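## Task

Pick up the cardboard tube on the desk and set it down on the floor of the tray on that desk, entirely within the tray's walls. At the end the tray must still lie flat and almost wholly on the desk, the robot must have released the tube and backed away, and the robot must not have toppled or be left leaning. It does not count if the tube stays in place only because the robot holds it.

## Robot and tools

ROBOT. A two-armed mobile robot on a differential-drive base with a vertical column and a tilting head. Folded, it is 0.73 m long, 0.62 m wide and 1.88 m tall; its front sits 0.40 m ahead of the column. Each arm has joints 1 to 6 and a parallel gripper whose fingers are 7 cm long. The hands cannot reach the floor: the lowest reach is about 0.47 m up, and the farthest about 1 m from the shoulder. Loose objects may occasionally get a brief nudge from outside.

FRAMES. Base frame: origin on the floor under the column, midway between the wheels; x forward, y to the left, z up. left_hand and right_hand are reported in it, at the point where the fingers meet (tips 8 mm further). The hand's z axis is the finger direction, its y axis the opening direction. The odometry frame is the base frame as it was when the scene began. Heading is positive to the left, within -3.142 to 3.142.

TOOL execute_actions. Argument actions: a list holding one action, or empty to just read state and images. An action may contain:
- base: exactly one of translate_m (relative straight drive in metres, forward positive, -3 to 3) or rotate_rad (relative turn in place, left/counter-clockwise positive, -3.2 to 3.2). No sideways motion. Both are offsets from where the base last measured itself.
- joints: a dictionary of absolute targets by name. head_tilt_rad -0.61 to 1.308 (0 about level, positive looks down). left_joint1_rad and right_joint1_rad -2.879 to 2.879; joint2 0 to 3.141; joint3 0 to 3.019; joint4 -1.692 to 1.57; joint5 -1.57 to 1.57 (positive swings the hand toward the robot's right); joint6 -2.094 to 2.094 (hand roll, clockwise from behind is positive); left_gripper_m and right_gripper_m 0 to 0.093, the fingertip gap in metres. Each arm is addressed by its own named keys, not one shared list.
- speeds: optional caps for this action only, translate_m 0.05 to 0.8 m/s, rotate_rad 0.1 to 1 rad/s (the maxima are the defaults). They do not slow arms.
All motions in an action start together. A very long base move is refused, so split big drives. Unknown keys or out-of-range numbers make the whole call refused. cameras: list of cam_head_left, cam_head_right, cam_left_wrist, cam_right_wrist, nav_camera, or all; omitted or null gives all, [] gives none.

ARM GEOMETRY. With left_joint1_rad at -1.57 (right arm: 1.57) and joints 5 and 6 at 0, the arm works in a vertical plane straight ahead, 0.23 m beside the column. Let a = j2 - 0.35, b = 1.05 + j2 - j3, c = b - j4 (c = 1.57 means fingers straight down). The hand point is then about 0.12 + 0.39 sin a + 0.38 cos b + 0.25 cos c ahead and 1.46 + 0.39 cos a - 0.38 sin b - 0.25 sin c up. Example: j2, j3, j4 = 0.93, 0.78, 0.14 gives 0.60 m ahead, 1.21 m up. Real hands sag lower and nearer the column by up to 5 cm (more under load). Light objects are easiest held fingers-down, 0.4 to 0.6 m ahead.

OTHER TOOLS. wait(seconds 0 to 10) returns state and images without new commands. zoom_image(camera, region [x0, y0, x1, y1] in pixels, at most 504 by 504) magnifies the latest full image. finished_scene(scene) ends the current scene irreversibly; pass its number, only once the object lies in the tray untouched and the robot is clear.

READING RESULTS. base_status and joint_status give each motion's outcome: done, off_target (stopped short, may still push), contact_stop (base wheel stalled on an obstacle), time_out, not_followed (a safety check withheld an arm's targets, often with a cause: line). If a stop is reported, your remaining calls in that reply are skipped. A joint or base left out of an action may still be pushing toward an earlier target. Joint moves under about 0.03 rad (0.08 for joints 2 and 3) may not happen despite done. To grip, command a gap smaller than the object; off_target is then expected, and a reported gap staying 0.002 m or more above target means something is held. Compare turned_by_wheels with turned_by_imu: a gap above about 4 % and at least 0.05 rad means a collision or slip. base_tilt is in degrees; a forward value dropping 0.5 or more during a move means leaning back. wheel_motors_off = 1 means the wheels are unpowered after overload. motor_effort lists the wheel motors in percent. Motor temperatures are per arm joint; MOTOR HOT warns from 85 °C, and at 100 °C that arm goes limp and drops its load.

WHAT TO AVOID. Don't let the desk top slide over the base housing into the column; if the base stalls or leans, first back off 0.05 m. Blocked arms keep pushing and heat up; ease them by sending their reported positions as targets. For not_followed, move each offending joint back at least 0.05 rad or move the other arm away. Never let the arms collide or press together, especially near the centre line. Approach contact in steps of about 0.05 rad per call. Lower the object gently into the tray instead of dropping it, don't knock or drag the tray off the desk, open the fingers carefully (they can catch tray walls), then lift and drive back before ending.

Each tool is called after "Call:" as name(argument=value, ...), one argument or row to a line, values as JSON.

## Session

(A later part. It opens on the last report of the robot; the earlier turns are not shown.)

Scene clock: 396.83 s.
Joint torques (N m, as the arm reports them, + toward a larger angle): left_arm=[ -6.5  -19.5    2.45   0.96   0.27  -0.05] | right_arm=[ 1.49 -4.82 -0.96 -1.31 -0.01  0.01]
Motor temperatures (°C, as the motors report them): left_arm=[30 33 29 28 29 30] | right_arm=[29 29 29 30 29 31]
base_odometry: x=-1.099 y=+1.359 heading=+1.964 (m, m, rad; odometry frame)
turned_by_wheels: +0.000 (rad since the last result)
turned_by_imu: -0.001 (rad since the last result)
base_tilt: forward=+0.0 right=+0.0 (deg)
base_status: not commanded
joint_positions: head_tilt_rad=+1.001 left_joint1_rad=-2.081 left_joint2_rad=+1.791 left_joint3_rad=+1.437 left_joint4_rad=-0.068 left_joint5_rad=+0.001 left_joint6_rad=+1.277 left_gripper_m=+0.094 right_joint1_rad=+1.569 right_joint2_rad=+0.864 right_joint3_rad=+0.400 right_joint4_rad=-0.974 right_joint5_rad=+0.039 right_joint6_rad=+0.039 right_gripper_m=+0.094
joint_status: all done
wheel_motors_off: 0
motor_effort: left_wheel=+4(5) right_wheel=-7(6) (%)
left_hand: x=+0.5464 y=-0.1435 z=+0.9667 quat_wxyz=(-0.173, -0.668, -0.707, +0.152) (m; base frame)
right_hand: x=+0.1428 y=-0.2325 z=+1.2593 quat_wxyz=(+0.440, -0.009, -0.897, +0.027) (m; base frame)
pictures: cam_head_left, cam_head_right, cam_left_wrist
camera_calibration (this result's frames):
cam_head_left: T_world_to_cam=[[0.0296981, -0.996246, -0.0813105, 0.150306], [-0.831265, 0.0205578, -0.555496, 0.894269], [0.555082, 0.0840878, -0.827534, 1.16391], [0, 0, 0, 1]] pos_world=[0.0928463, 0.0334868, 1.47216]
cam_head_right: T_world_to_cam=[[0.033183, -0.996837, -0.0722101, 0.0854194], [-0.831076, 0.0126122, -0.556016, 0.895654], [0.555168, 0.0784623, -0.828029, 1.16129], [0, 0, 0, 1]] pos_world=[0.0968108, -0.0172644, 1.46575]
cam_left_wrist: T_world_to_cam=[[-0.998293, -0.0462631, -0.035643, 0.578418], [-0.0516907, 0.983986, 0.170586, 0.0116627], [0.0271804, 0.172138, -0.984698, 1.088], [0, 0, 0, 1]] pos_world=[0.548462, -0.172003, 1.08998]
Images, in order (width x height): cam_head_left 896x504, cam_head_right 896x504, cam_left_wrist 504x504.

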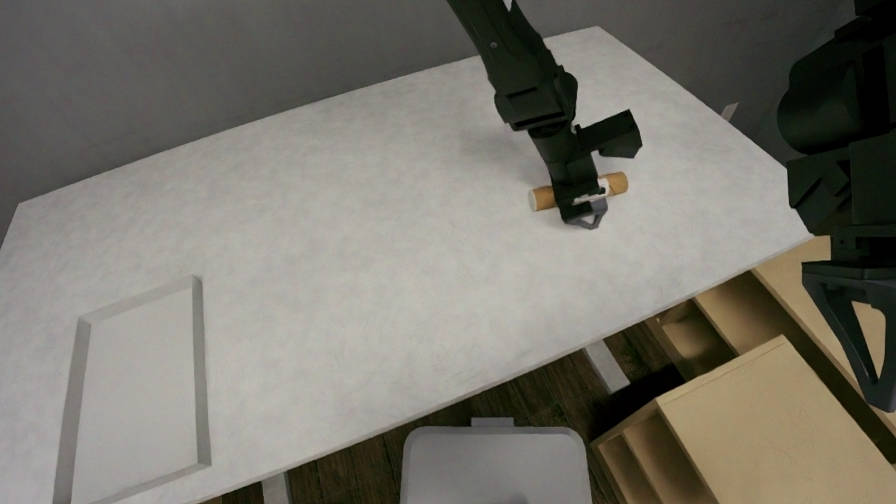

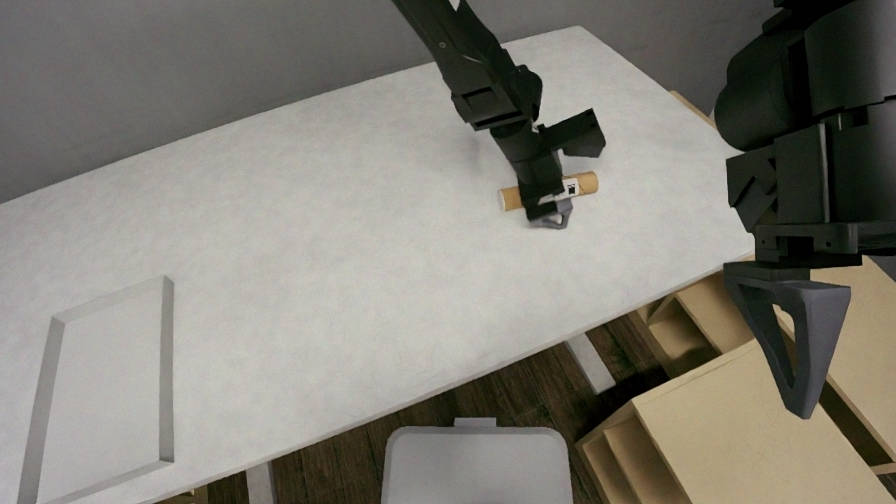

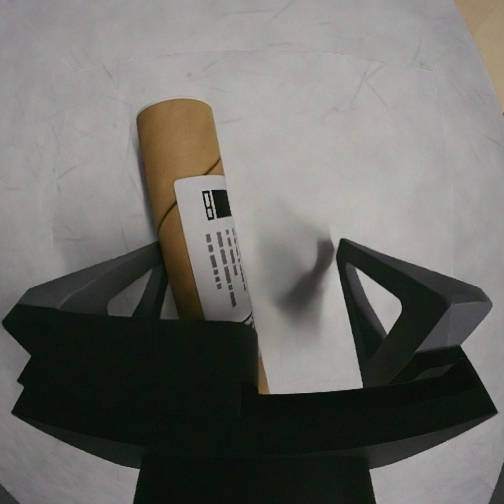

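Call:
execute_actions(
  actions=[
    {"joints": {"left_gripper_m": 0.015}},
  ],
  cameras=["cam_head_left", "cam_left_wrist"],
)

Scene clock: 418.70 s.
Joint torques (N m, as the arm reports them, + toward a larger angle): left_arm=[ -6.81 -19.4    2.52   0.83   0.28  -0.03] | right_arm=[ 1.43 -5.1  -0.93 -1.34 -0.02 -0.01]
Motor temperatures (°C, as the motors report them): left_arm=[31 33 29 28 29 30] | right_arm=[29 29 29 30 29 31]
base_odometry: x=-1.099 y=+1.359 heading=+1.964 (m, m, rad; odometry frame)
turned_by_wheels: +0.000 (rad since the last result)
turned_by_imu: -0.001 (rad since the last result)
base_tilt: forward=+0.1 right=+0.0 (deg)
base_status: not commanded
joint_positions: head_tilt_rad=+1.001 left_joint1_rad=-2.081 left_joint2_rad=+1.791 left_joint3_rad=+1.437 left_joint4_rad=-0.068 left_joint5_rad=+0.001 left_joint6_rad=+1.277 left_gripper_m=+0.036 right_joint1_rad=+1.569 right_joint2_rad=+0.864 right_joint3_rad=+0.400 right_joint4_rad=-0.974 right_joint5_rad=+0.039 right_joint6_rad=+0.039 right_gripper_m=+0.094
joint_status: left_gripper_m off_target (ended at +0.036, target +0.015)
wheel_motors_off: 0
motor_effort: left_wheel=+6(5) right_wheel=-7(7) (%)
left_hand: x=+0.5464 y=-0.1435 z=+0.9667 quat_wxyz=(-0.173, -0.668, -0.707, +0.152) (m; base frame)
right_hand: x=+0.1428 y=-0.2325 z=+1.2593 quat_wxyz=(+0.440, -0.009, -0.897, +0.027) (m; base frame)
pictures: cam_head_left, cam_left_wrist
camera_calibration (this result's frames):
cam_head_left: T_world_to_cam=[[0.0296981, -0.996246, -0.0813105, 0.150306], [-0.831265, 0.0205578, -0.555496, 0.894269], [0.555082, 0.0840878, -0.827534, 1.16391], [0, 0, 0, 1]] pos_world=[0.0928463, 0.0334868, 1.47216]
cam_left_wrist: T_world_to_cam=[[-0.998283, -0.0466041, -0.0354722, 0.578199], [-0.0519971, 0.983971, 0.170579, 0.0118349], [0.026954, 0.172131, -0.984705, 1.08813], [0, 0, 0, 1]] pos_world=[0.548492, -0.172, 1.08998]
Images, in order (width x height): cam_head_left 896x504, cam_left_wrist 504x504.

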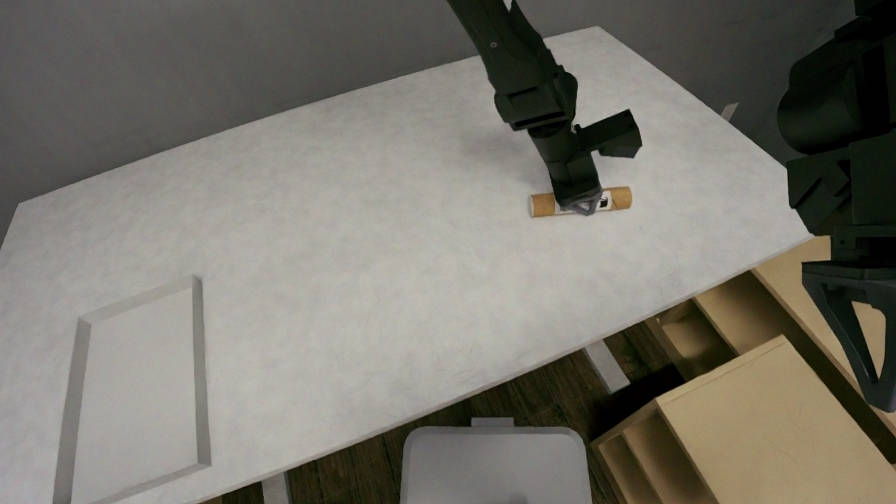

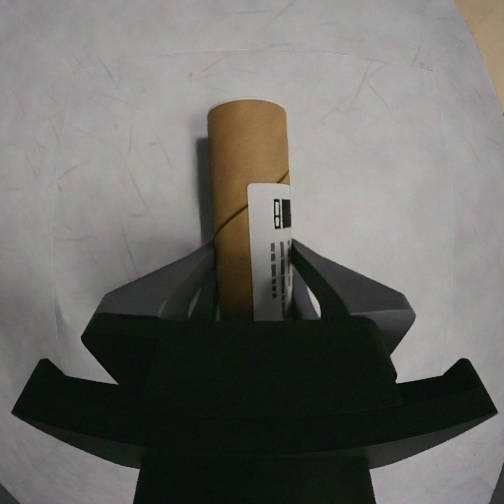

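Call:
zoom_image(
  camera="cam_head_left",
  region=[510, 150, 650, 240],
)

Region (510, 150, 650, 240) of cam_head_left's 896x504 image, scaled by 3.600, with more detail than that image has; it fills the top 324 rows of this view, and the rest is white.

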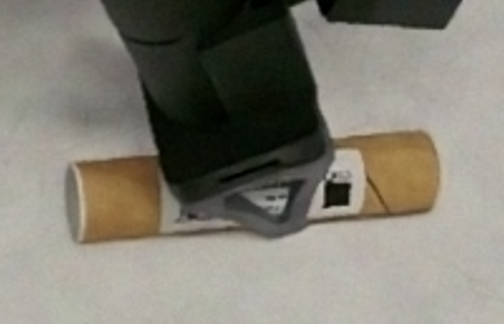

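Call:
execute_actions(
  actions=[
    {"joints": {"left_joint2_rad": 1.5, "left_joint3_rad": 1.15}},
  ],
  cameras=["cam_head_left", "cam_left_wrist"],
)

Scene clock: 506.80 s.
Joint torques (N m, as the arm reports them, + toward a larger angle): left_arm=[ -4.74 -16.25   2.11   0.87   0.27  -0.05] | right_arm=[ 1.92 -4.53 -0.8  -1.38 -0.04  0.01]
Motor temperatures (°C, as the motors report them): left_arm=[31 35 29 28 29 30] | right_arm=[29 29 29 30 29 31]
base_odometry: x=-1.099 y=+1.359 heading=+1.964 (m, m, rad; odometry frame)
turned_by_wheels: +0.000 (rad since the last result)
turned_by_imu: -0.001 (rad since the last result)
base_tilt: forward=+0.0 right=+0.0 (deg)
base_status: not commanded
joint_positions: head_tilt_rad=+1.001 left_joint1_rad=-2.081 left_joint2_rad=+1.485 left_joint3_rad=+1.154 left_joint4_rad=-0.068 left_joint5_rad=+0.001 left_joint6_rad=+1.277 left_gripper_m=+0.036 right_joint1_rad=+1.569 right_joint2_rad=+0.864 right_joint3_rad=+0.400 right_joint4_rad=-0.974 right_joint5_rad=+0.039 right_joint6_rad=+0.039 right_gripper_m=+0.094
joint_status: all done
wheel_motors_off: 0
motor_effort: left_wheel=+5(5) right_wheel=-7(8) (%)
left_hand: x=+0.5358 y=-0.0903 z=+1.0697 quat_wxyz=(-0.183, -0.666, -0.708, +0.146) (m; base frame)
right_hand: x=+0.1428 y=-0.2325 z=+1.2593 quat_wxyz=(+0.440, -0.009, -0.897, +0.027) (m; base frame)
pictures: cam_head_left, cam_left_wrist
camera_calibration (this result's frames):
cam_head_left: T_world_to_cam=[[0.0296981, -0.996246, -0.0813105, 0.150306], [-0.831265, 0.0205578, -0.555496, 0.894268], [0.555082, 0.0840878, -0.827535, 1.16391], [0, 0, 0, 1]] pos_world=[0.0928463, 0.0334868, 1.47216]
cam_left_wrist: T_world_to_cam=[[-0.996823, -0.0566765, -0.0559561, 0.593905], [-0.0651719, 0.984301, 0.164024, -0.0445576], [0.0457814, 0.16715, -0.984868, 1.17039], [0, 0, 0, 1]] pos_world=[0.535532, -0.118113, 1.19322]
Images, in order (width x height): cam_head_left 896x504, cam_left_wrist 504x504.

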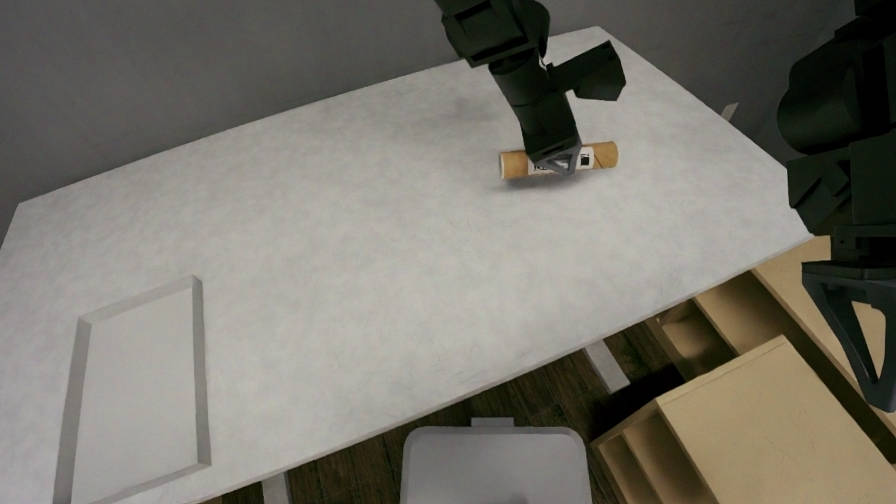

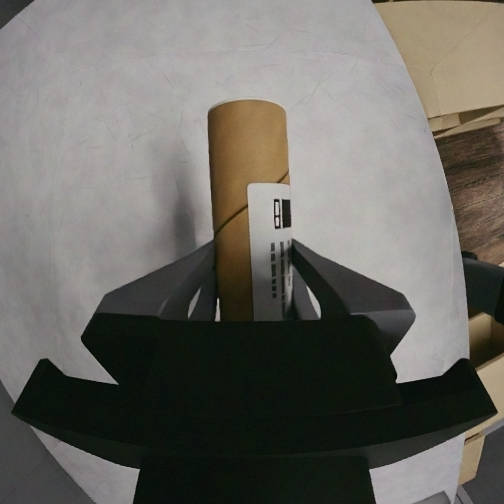

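Call:
execute_actions(
  actions=[
    {"base": {"rotate_rad": 0.75}, "joints": {"left_joint1_rad": -1.52, "left_joint2_rad": 1.36, "left_joint3_rad": 0.805, "left_joint4_rad": 0.506, "left_joint6_rad": 0.2}},
  ],
  cameras=["cam_head_left", "cam_head_right", "cam_left_wrist"],
)

Scene clock: 516.63 s.
Joint torques (N m, as the arm reports them, + toward a larger angle): left_arm=[ -0.45 -16.11   0.68   1.67  -0.11  -0.06] | right_arm=[ 1.67 -4.71 -0.93 -1.32  0.    0.03]
Motor temperatures (°C, as the motors report them): left_arm=[31 34 29 28 29 30] | right_arm=[29 29 29 30 29 31]
base_odometry: x=-1.100 y=+1.359 heading=+2.713 (m, m, rad; odometry frame)
turned_by_wheels: +0.749 (rad since the last result)
turned_by_imu: +0.741 (rad since the last result)
base_tilt: forward=+0.0 right=+0.0 (deg)
base_status: done
joint_positions: head_tilt_rad=+1.001 left_joint1_rad=-1.520 left_joint2_rad=+1.358 left_joint3_rad=+0.809 left_joint4_rad=+0.492 left_joint5_rad=+0.000 left_joint6_rad=+0.208 left_gripper_m=+0.036 right_joint1_rad=+1.569 right_joint2_rad=+0.864 right_joint3_rad=+0.400 right_joint4_rad=-0.974 right_joint5_rad=+0.039 right_joint6_rad=+0.039 right_gripper_m=+0.094
joint_status: all done
wheel_motors_off: 0
motor_effort: left_wheel=-5(46) right_wheel=+3(57) (%)
left_hand: x=+0.5503 y=+0.2538 z=+1.0592 quat_wxyz=(-0.227, -0.094, -0.968, -0.048) (m; base frame)
right_hand: x=+0.1428 y=-0.2325 z=+1.2593 quat_wxyz=(+0.440, -0.009, -0.897, +0.027) (m; base frame)
pictures: cam_head_left, cam_head_right, cam_left_wrist
camera_calibration (this result's frames):
cam_head_left: T_world_to_cam=[[0.0296981, -0.996246, -0.0813105, 0.150306], [-0.831265, 0.0205578, -0.555495, 0.894268], [0.555082, 0.0840878, -0.827535, 1.16391], [0, 0, 0, 1]] pos_world=[0.0928463, 0.0334868, 1.47216]
cam_head_right: T_world_to_cam=[[0.033183, -0.996837, -0.0722101, 0.0854194], [-0.831076, 0.0126122, -0.556016, 0.895654], [0.555168, 0.0784623, -0.828029, 1.16129], [0, 0, 0, 1]] pos_world=[0.0968108, -0.0172644, 1.46575]
cam_left_wrist: T_world_to_cam=[[-0.173505, -0.972814, -0.153389, 0.509982], [-0.972034, 0.144132, 0.185406, 0.309023], [-0.158257, 0.181268, -0.970616, 1.19541], [0, 0, 0, 1]] pos_world=[0.578048, 0.234888, 1.18122]
Images, in order (width x height): cam_head_left 896x504, cam_head_right 896x504, cam_left_wrist 504x504.

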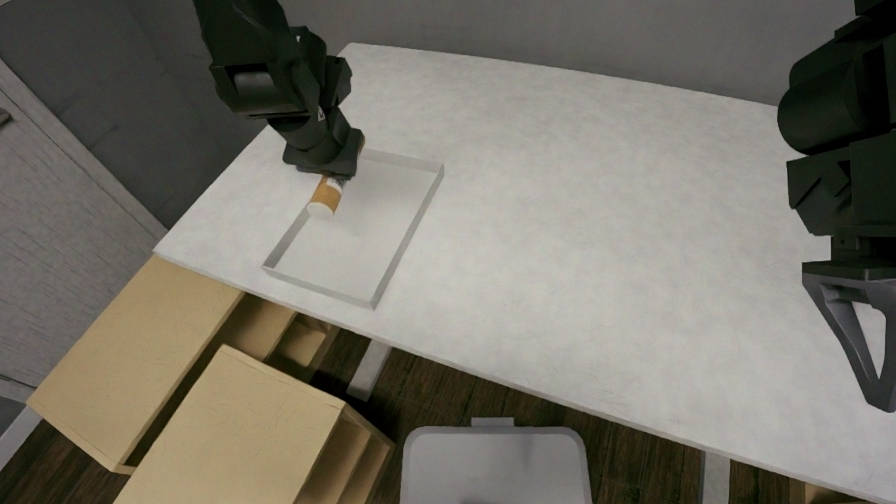

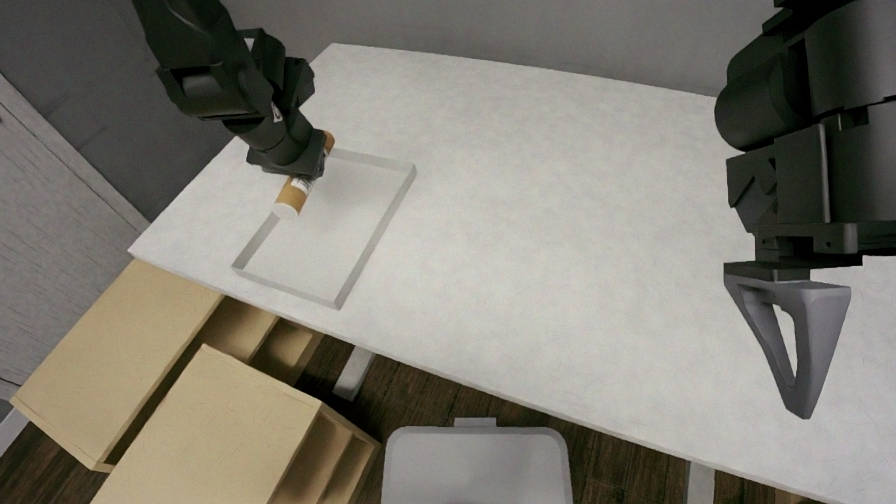

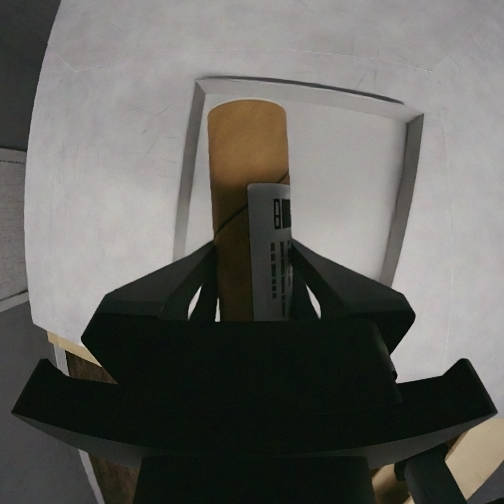

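Call:
execute_actions(
  actions=[
    {"joints": {"left_joint2_rad": 1.59, "left_joint3_rad": 0.93, "left_joint4_rad": 0.622}},
  ],
  cameras=["cam_head_left", "cam_head_right", "cam_left_wrist"],
)

Scene clock: 536.70 s.
Joint torques (N m, as the arm reports them, + toward a larger angle): left_arm=[  0.02 -18.26   0.22   1.5   -0.12  -0.1 ] | right_arm=[ 1.81 -4.53 -0.89 -1.37 -0.02  0.02]
Motor temperatures (°C, as the motors report them): left_arm=[31 34 29 28 29 30] | right_arm=[29 29 29 30 29 31]
base_odometry: x=-1.100 y=+1.359 heading=+2.712 (m, m, rad; odometry frame)
turned_by_wheels: +0.000 (rad since the last result)
turned_by_imu: -0.002 (rad since the last result)
base_tilt: forward=+0.0 right=+0.0 (deg)
base_status: not commanded
joint_positions: head_tilt_rad=+1.001 left_joint1_rad=-1.520 left_joint2_rad=+1.605 left_joint3_rad=+0.926 left_joint4_rad=+0.613 left_joint5_rad=+0.000 left_joint6_rad=+0.208 left_gripper_m=+0.036 right_joint1_rad=+1.569 right_joint2_rad=+0.864 right_joint3_rad=+0.400 right_joint4_rad=-0.974 right_joint5_rad=+0.039 right_joint6_rad=+0.039 right_gripper_m=+0.094
joint_status: all done
wheel_motors_off: 0
motor_effort: left_wheel=-9(8) right_wheel=+5(4) (%)
left_hand: x=+0.5393 y=+0.2572 z=+0.9771 quat_wxyz=(-0.223, -0.094, -0.969, -0.047) (m; base frame)
right_hand: x=+0.1428 y=-0.2325 z=+1.2593 quat_wxyz=(+0.440, -0.009, -0.897, +0.027) (m; base frame)
pictures: cam_head_left, cam_head_right, cam_left_wrist
camera_calibration (this result's frames):
cam_head_left: T_world_to_cam=[[0.0296981, -0.996246, -0.0813105, 0.150306], [-0.831265, 0.0205578, -0.555496, 0.894269], [0.555082, 0.0840878, -0.827534, 1.16391], [0, 0, 0, 1]] pos_world=[0.0928463, 0.0334868, 1.47216]
cam_head_right: T_world_to_cam=[[0.033183, -0.996837, -0.0722101, 0.0854194], [-0.831076, 0.0126122, -0.556016, 0.895654], [0.555168, 0.0784623, -0.828029, 1.16129], [0, 0, 0, 1]] pos_world=[0.0968108, -0.0172644, 1.46575]
cam_left_wrist: T_world_to_cam=[[-0.174384, -0.972906, -0.1518, 0.497672], [-0.970571, 0.143829, 0.193148, 0.30486], [-0.166082, 0.181015, -0.969356, 1.11643], [0, 0, 0, 1]] pos_world=[0.568092, 0.238251, 1.09888]
Images, in order (width x height): cam_head_left 896x504, cam_head_right 896x504, cam_left_wrist 504x504.

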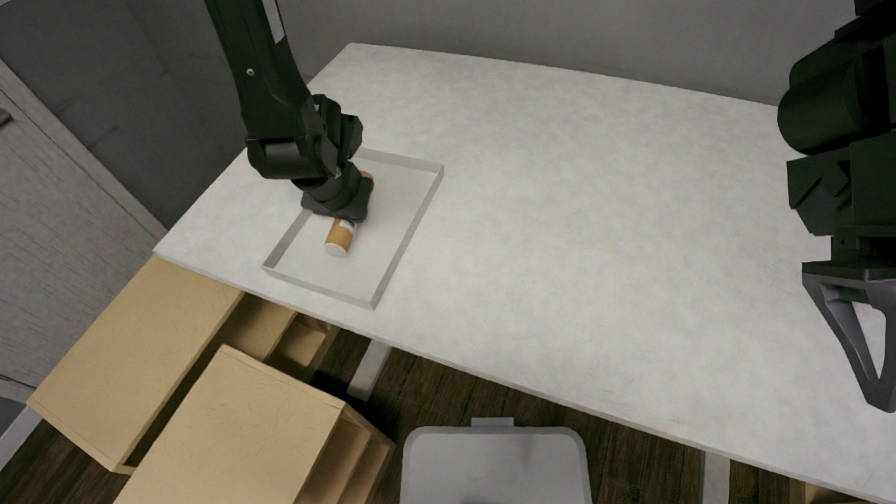

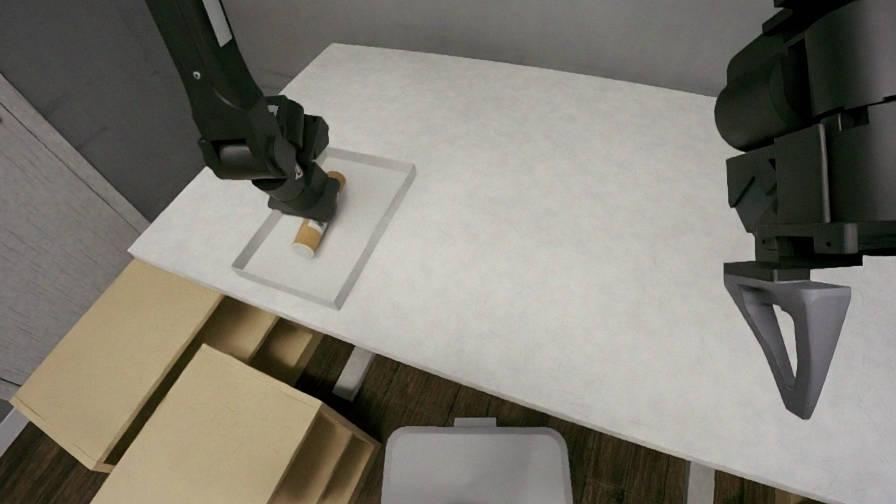

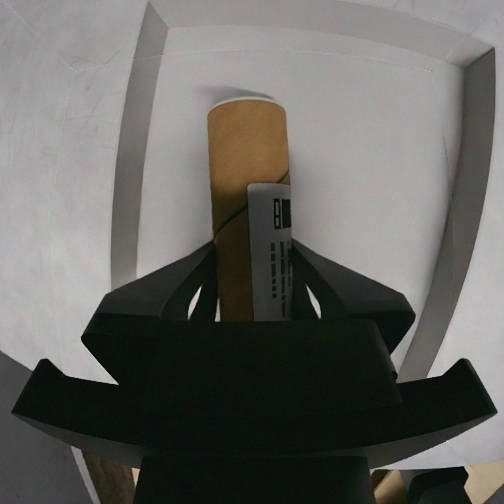

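Call:
execute_actions(
  actions=[
    {"joints": {"left_joint2_rad": 1.635, "left_joint3_rad": 0.95, "left_joint4_rad": 0.65}},
  ],
  cameras=["cam_head_left", "cam_left_wrist"],
)

Scene clock: 566.07 s.
Joint torques (N m, as the arm reports them, + toward a larger angle): left_arm=[ -0.21 -15.91  -0.13   1.81  -0.12  -0.08] | right_arm=[ 1.64 -4.43 -0.76 -1.31 -0.02  0.02]
Motor temperatures (°C, as the motors report them): left_arm=[30 35 29 28 29 30] | right_arm=[29 29 29 30 29 31]
base_odometry: x=-1.100 y=+1.359 heading=+2.712 (m, m, rad; odometry frame)
turned_by_wheels: +0.000 (rad since the last result)
turned_by_imu: -0.001 (rad since the last result)
base_tilt: forward=+0.0 right=+0.0 (deg)
base_status: not commanded
joint_positions: head_tilt_rad=+1.001 left_joint1_rad=-1.520 left_joint2_rad=+1.618 left_joint3_rad=+0.949 left_joint4_rad=+0.633 left_joint5_rad=+0.000 left_joint6_rad=+0.208 left_gripper_m=+0.036 right_joint1_rad=+1.569 right_joint2_rad=+0.864 right_joint3_rad=+0.400 right_joint4_rad=-0.974 right_joint5_rad=+0.039 right_joint6_rad=+0.039 right_gripper_m=+0.094
joint_status: all done
wheel_motors_off: 0
motor_effort: left_wheel=-8(8) right_wheel=+4(5) (%)
left_hand: x=+0.5510 y=+0.2576 z=+0.9748 quat_wxyz=(-0.237, -0.094, -0.966, -0.049) (m; base frame)
right_hand: x=+0.1428 y=-0.2325 z=+1.2593 quat_wxyz=(+0.440, -0.009, -0.897, +0.027) (m; base frame)
pictures: cam_head_left, cam_left_wrist
camera_calibration (this result's frames):
cam_head_left: T_world_to_cam=[[0.0296981, -0.996246, -0.0813105, 0.150306], [-0.831265, 0.0205578, -0.555496, 0.894268], [0.555082, 0.0840878, -0.827534, 1.16391], [0, 0, 0, 1]] pos_world=[0.0928463, 0.0334868, 1.47216]
cam_left_wrist: T_world_to_cam=[[-0.171055, -0.972565, -0.157666, 0.503551], [-0.975694, 0.144964, 0.164336, 0.347213], [-0.136972, 0.181944, -0.973722, 1.1041], [0, 0, 0, 1]] pos_world=[0.576138, 0.238519, 1.09742]
Images, in order (width x height): cam_head_left 896x504, cam_left_wrist 504x504.

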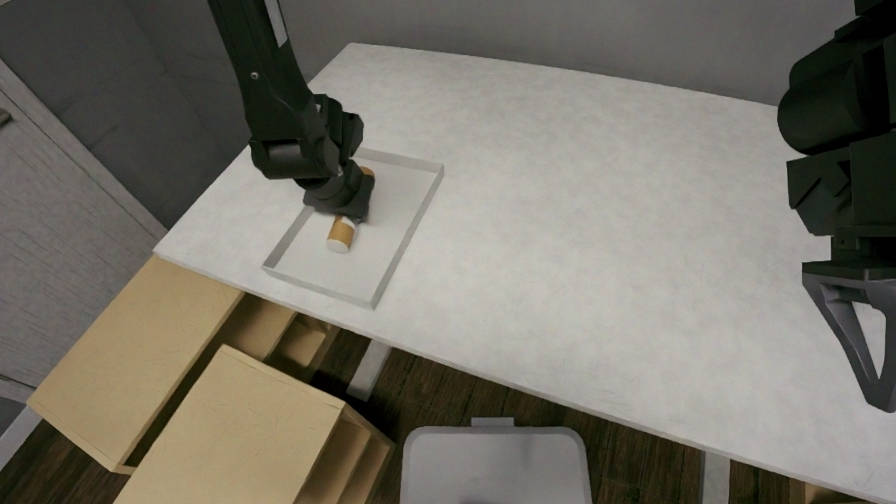

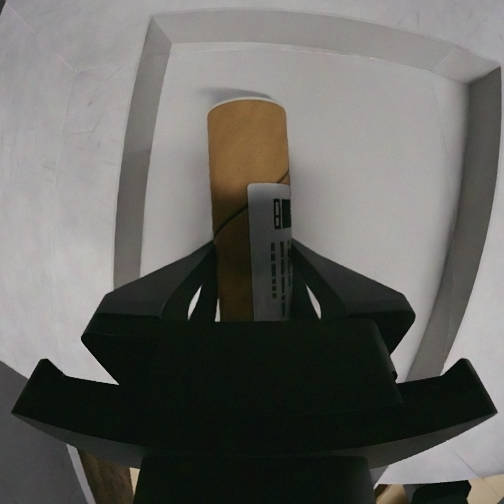

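Call:
execute_actions(
  actions=[
    {"joints": {"left_joint2_rad": 1.665}},
  ],
  cameras=["cam_head_left", "cam_left_wrist"],
)

Scene clock: 569.93 s.
Joint torques (N m, as the arm reports them, + toward a larger angle): left_arm=[ -0.09 -14.25  -0.03   1.48  -0.13  -0.09] | right_arm=[ 1.88 -4.72 -0.9  -1.32 -0.01  0.03]
Motor temperatures (°C, as the motors report them): left_arm=[30 35 29 28 29 30] | right_arm=[29 29 29 30 29 31]
base_odometry: x=-1.100 y=+1.359 heading=+2.712 (m, m, rad; odometry frame)
turned_by_wheels: +0.000 (rad since the last result)
turned_by_imu: -0.001 (rad since the last result)
base_tilt: forward=+0.0 right=+0.1 (deg)
base_status: not commanded
joint_positions: head_tilt_rad=+1.001 left_joint1_rad=-1.520 left_joint2_rad=+1.631 left_joint3_rad=+0.949 left_joint4_rad=+0.643 left_joint5_rad=+0.000 left_joint6_rad=+0.208 left_gripper_m=+0.036 right_joint1_rad=+1.569 right_joint2_rad=+0.864 right_joint3_rad=+0.400 right_joint4_rad=-0.974 right_joint5_rad=+0.039 right_joint6_rad=+0.039 right_gripper_m=+0.094
joint_status: all done
wheel_motors_off: 0
motor_effort: left_wheel=-8(8) right_wheel=+5(5) (%)
left_hand: x=+0.5464 y=+0.2576 z=+0.9704 quat_wxyz=(-0.236, -0.094, -0.966, -0.049) (m; base frame)
right_hand: x=+0.1428 y=-0.2325 z=+1.2593 quat_wxyz=(+0.440, -0.009, -0.897, +0.027) (m; base frame)
pictures: cam_head_left, cam_left_wrist
camera_calibration (this result's frames):
cam_head_left: T_world_to_cam=[[0.0296981, -0.996246, -0.0813105, 0.150306], [-0.831265, 0.0205578, -0.555496, 0.894268], [0.555082, 0.0840878, -0.827534, 1.16391], [0, 0, 0, 1]] pos_world=[0.0928463, 0.0334868, 1.47216]
cam_left_wrist: T_world_to_cam=[[-0.171491, -0.972608, -0.15692, 0.501673], [-0.975085, 0.144817, 0.168038, 0.339572], [-0.140711, 0.181827, -0.973211, 1.10073], [0, 0, 0, 1]] pos_world=[0.572028, 0.238613, 1.0929]
Images, in order (width x height): cam_head_left 896x504, cam_left_wrist 504x504.

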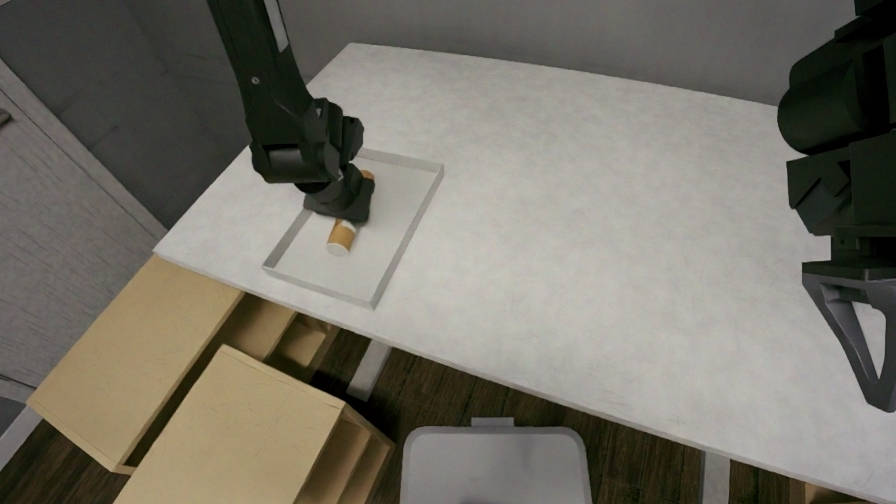

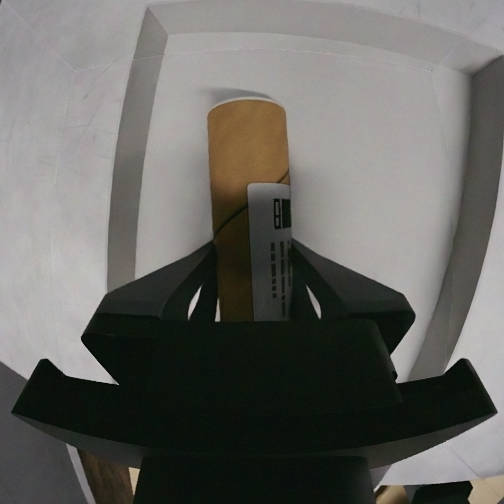

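Call:
execute_actions(
  actions=[
    {"joints": {"left_joint2_rad": 1.63, "left_gripper_m": 0.08}},
  ],
  cameras=["cam_head_left", "cam_left_wrist"],
)

Scene clock: 578.13 s.
Joint torques (N m, as the arm reports them, + toward a larger angle): left_arm=[ -0.31 -16.96   0.     1.43  -0.12  -0.03] | right_arm=[ 1.88 -4.51 -1.   -1.42 -0.03  0.03]
Motor temperatures (°C, as the motors report them): left_arm=[30 34 29 28 29 30] | right_arm=[29 29 29 30 29 31]
base_odometry: x=-1.100 y=+1.359 heading=+2.712 (m, m, rad; odometry frame)
turned_by_wheels: +0.000 (rad since the last result)
turned_by_imu: -0.001 (rad since the last result)
base_tilt: forward=+0.0 right=+0.0 (deg)
base_status: not commanded
joint_positions: head_tilt_rad=+1.001 left_joint1_rad=-1.520 left_joint2_rad=+1.629 left_joint3_rad=+0.949 left_joint4_rad=+0.643 left_joint5_rad=+0.000 left_joint6_rad=+0.205 left_gripper_m=+0.080 right_joint1_rad=+1.569 right_joint2_rad=+0.864 right_joint3_rad=+0.400 right_joint4_rad=-0.974 right_joint5_rad=+0.039 right_joint6_rad=+0.039 right_gripper_m=+0.094
joint_status: all done
wheel_motors_off: 0
motor_effort: left_wheel=-10(8) right_wheel=+5(5) (%)
left_hand: x=+0.5475 y=+0.2576 z=+0.9714 quat_wxyz=(-0.237, -0.092, -0.966, -0.049) (m; base frame)
right_hand: x=+0.1428 y=-0.2325 z=+1.2593 quat_wxyz=(+0.440, -0.009, -0.897, +0.027) (m; base frame)
pictures: cam_head_left, cam_left_wrist
camera_calibration (this result's frames):
cam_head_left: T_world_to_cam=[[0.0296981, -0.996246, -0.0813105, 0.150306], [-0.831265, 0.0205578, -0.555495, 0.894268], [0.555082, 0.0840878, -0.827535, 1.16391], [0, 0, 0, 1]] pos_world=[0.0928463, 0.0334868, 1.47216]
cam_left_wrist: T_world_to_cam=[[-0.168583, -0.973263, -0.156009, 0.499693], [-0.975865, 0.142511, 0.165463, 0.344019], [-0.138806, 0.180138, -0.973798, 1.10179], [0, 0, 0, 1]] pos_world=[0.572891, 0.238832, 1.09396]
Images, in order (width x height): cam_head_left 896x504, cam_left_wrist 504x504.

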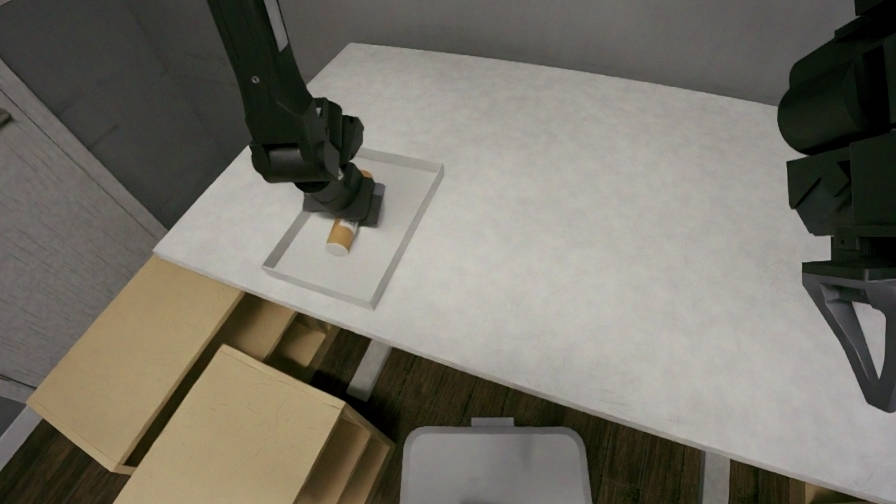

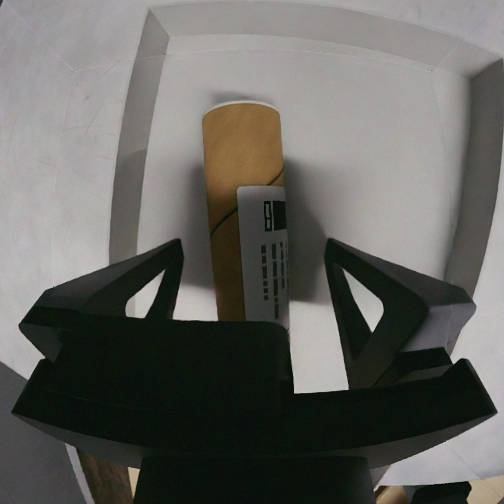

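Call:
execute_actions(
  actions=[
    {"joints": {"left_joint2_rad": 0.85, "left_joint3_rad": 0.7}},
  ],
  cameras=["cam_head_left", "cam_head_right"],
)

Scene clock: 593.30 s.
Joint torques (N m, as the arm reports them, + toward a larger angle): left_arm=[ -0.28 -13.73   4.62   2.01  -0.13  -0.04] | right_arm=[ 1.5  -5.01 -0.87 -1.32 -0.01  0.02]
Motor temperatures (°C, as the motors report them): left_arm=[30 35 29 28 29 30] | right_arm=[29 29 29 30 29 31]
base_odometry: x=-1.100 y=+1.359 heading=+2.712 (m, m, rad; odometry frame)
turned_by_wheels: +0.000 (rad since the last result)
turned_by_imu: -0.002 (rad since the last result)
base_tilt: forward=+0.0 right=+0.0 (deg)
base_status: not commanded
joint_positions: head_tilt_rad=+1.001 left_joint1_rad=-1.520 left_joint2_rad=+0.834 left_joint3_rad=+0.702 left_joint4_rad=+0.643 left_joint5_rad=+0.000 left_joint6_rad=+0.204 left_gripper_m=+0.080 right_joint1_rad=+1.569 right_joint2_rad=+0.864 right_joint3_rad=+0.400 right_joint4_rad=-0.974 right_joint5_rad=+0.039 right_joint6_rad=+0.039 right_gripper_m=+0.094
joint_status: all done
wheel_motors_off: 0
motor_effort: left_wheel=-7(8) right_wheel=+6(5) (%)
left_hand: x=+0.6612 y=+0.2453 z=+1.3175 quat_wxyz=(-0.489, -0.089, -0.864, -0.075) (m; base frame)
right_hand: x=+0.1428 y=-0.2325 z=+1.2593 quat_wxyz=(+0.440, -0.009, -0.897, +0.027) (m; base frame)
pictures: cam_head_left, cam_head_right
camera_calibration (this result's frames):
cam_head_left: T_world_to_cam=[[0.0296981, -0.996246, -0.0813105, 0.150306], [-0.831265, 0.0205578, -0.555495, 0.894268], [0.555082, 0.0840878, -0.827535, 1.16391], [0, 0, 0, 1]] pos_world=[0.0928463, 0.0334868, 1.47216]
cam_head_right: T_world_to_cam=[[0.033183, -0.996837, -0.0722101, 0.0854194], [-0.831076, 0.0126122, -0.556016, 0.895654], [0.555168, 0.0784623, -0.828029, 1.16129], [0, 0, 0, 1]] pos_world=[0.0968108, -0.0172644, 1.46575]
Images, in order (width x height): cam_head_left 896x504, cam_head_right 896x504.

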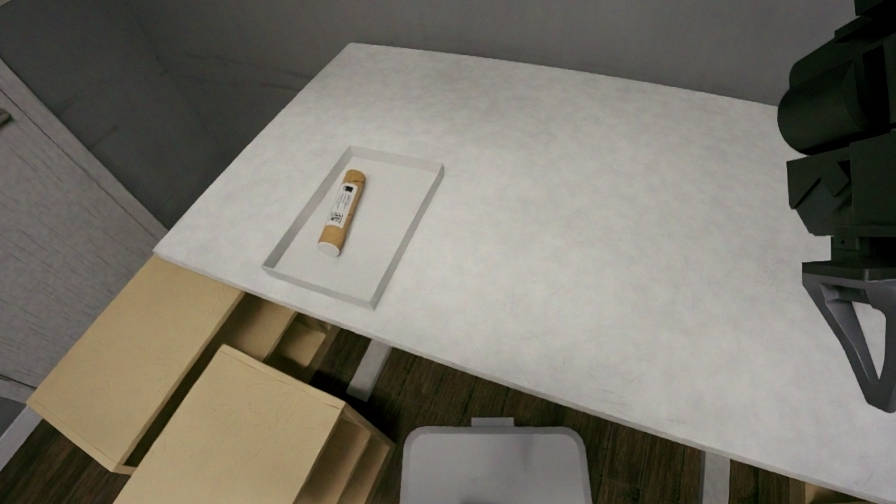

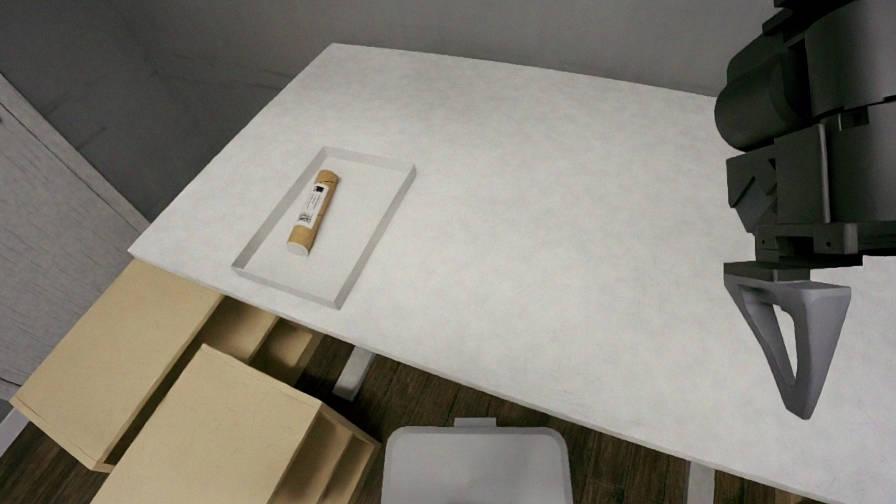

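Call:
execute_actions(
  actions=[],
  cameras=["cam_head_left"],
)

Scene clock: 604.90 s.
Joint torques (N m, as the arm reports them, + toward a larger angle): left_arm=[ -0.42 -13.99   4.54   2.01  -0.12  -0.05] | right_arm=[ 1.85 -4.77 -0.94 -1.44 -0.01  0.01]
Motor temperatures (°C, as the motors report them): left_arm=[30 34 30 28 29 30] | right_arm=[29 29 29 30 29 31]
base_odometry: x=-1.100 y=+1.359 heading=+2.712 (m, m, rad; odometry frame)
turned_by_wheels: +0.000 (rad since the last result)
turned_by_imu: -0.001 (rad since the last result)
base_tilt: forward=+0.1 right=+0.0 (deg)
base_status: not commanded
joint_positions: head_tilt_rad=+1.001 left_joint1_rad=-1.520 left_joint2_rad=+0.834 left_joint3_rad=+0.702 left_joint4_rad=+0.643 left_joint5_rad=+0.000 left_joint6_rad=+0.204 left_gripper_m=+0.080 right_joint1_rad=+1.569 right_joint2_rad=+0.864 right_joint3_rad=+0.400 right_joint4_rad=-0.974 right_joint5_rad=+0.039 right_joint6_rad=+0.039 right_gripper_m=+0.094
joint_status: all done
wheel_motors_off: 0
motor_effort: left_wheel=-8(8) right_wheel=+6(5) (%)
left_hand: x=+0.6612 y=+0.2453 z=+1.3175 quat_wxyz=(-0.489, -0.089, -0.864, -0.075) (m; base frame)
right_hand: x=+0.1428 y=-0.2325 z=+1.2593 quat_wxyz=(+0.440, -0.009, -0.897, +0.027) (m; base frame)
pictures: cam_head_left
camera_calibration (this result's frames):
cam_head_left: T_world_to_cam=[[0.0296981, -0.996246, -0.0813105, 0.150306], [-0.831265, 0.0205578, -0.555495, 0.894268], [0.555082, 0.0840878, -0.827535, 1.16391], [0, 0, 0, 1]] pos_world=[0.0928463, 0.0334868, 1.47216]
Images, in order (width x height): cam_head_left 896x504.

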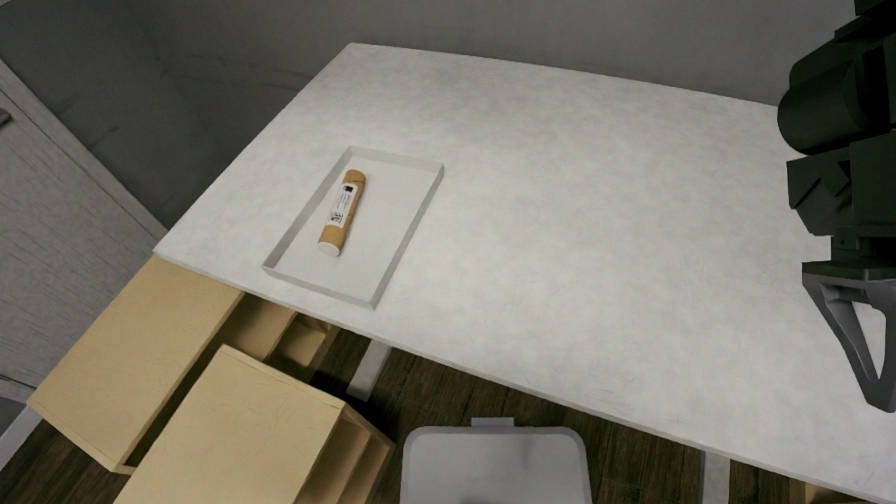

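The tube is resting inside the tray and the hand is clear of it, so I'm ending scene 1.

Call:
finished_scene(
  scene=1,
)

The scene is finished: the task was done.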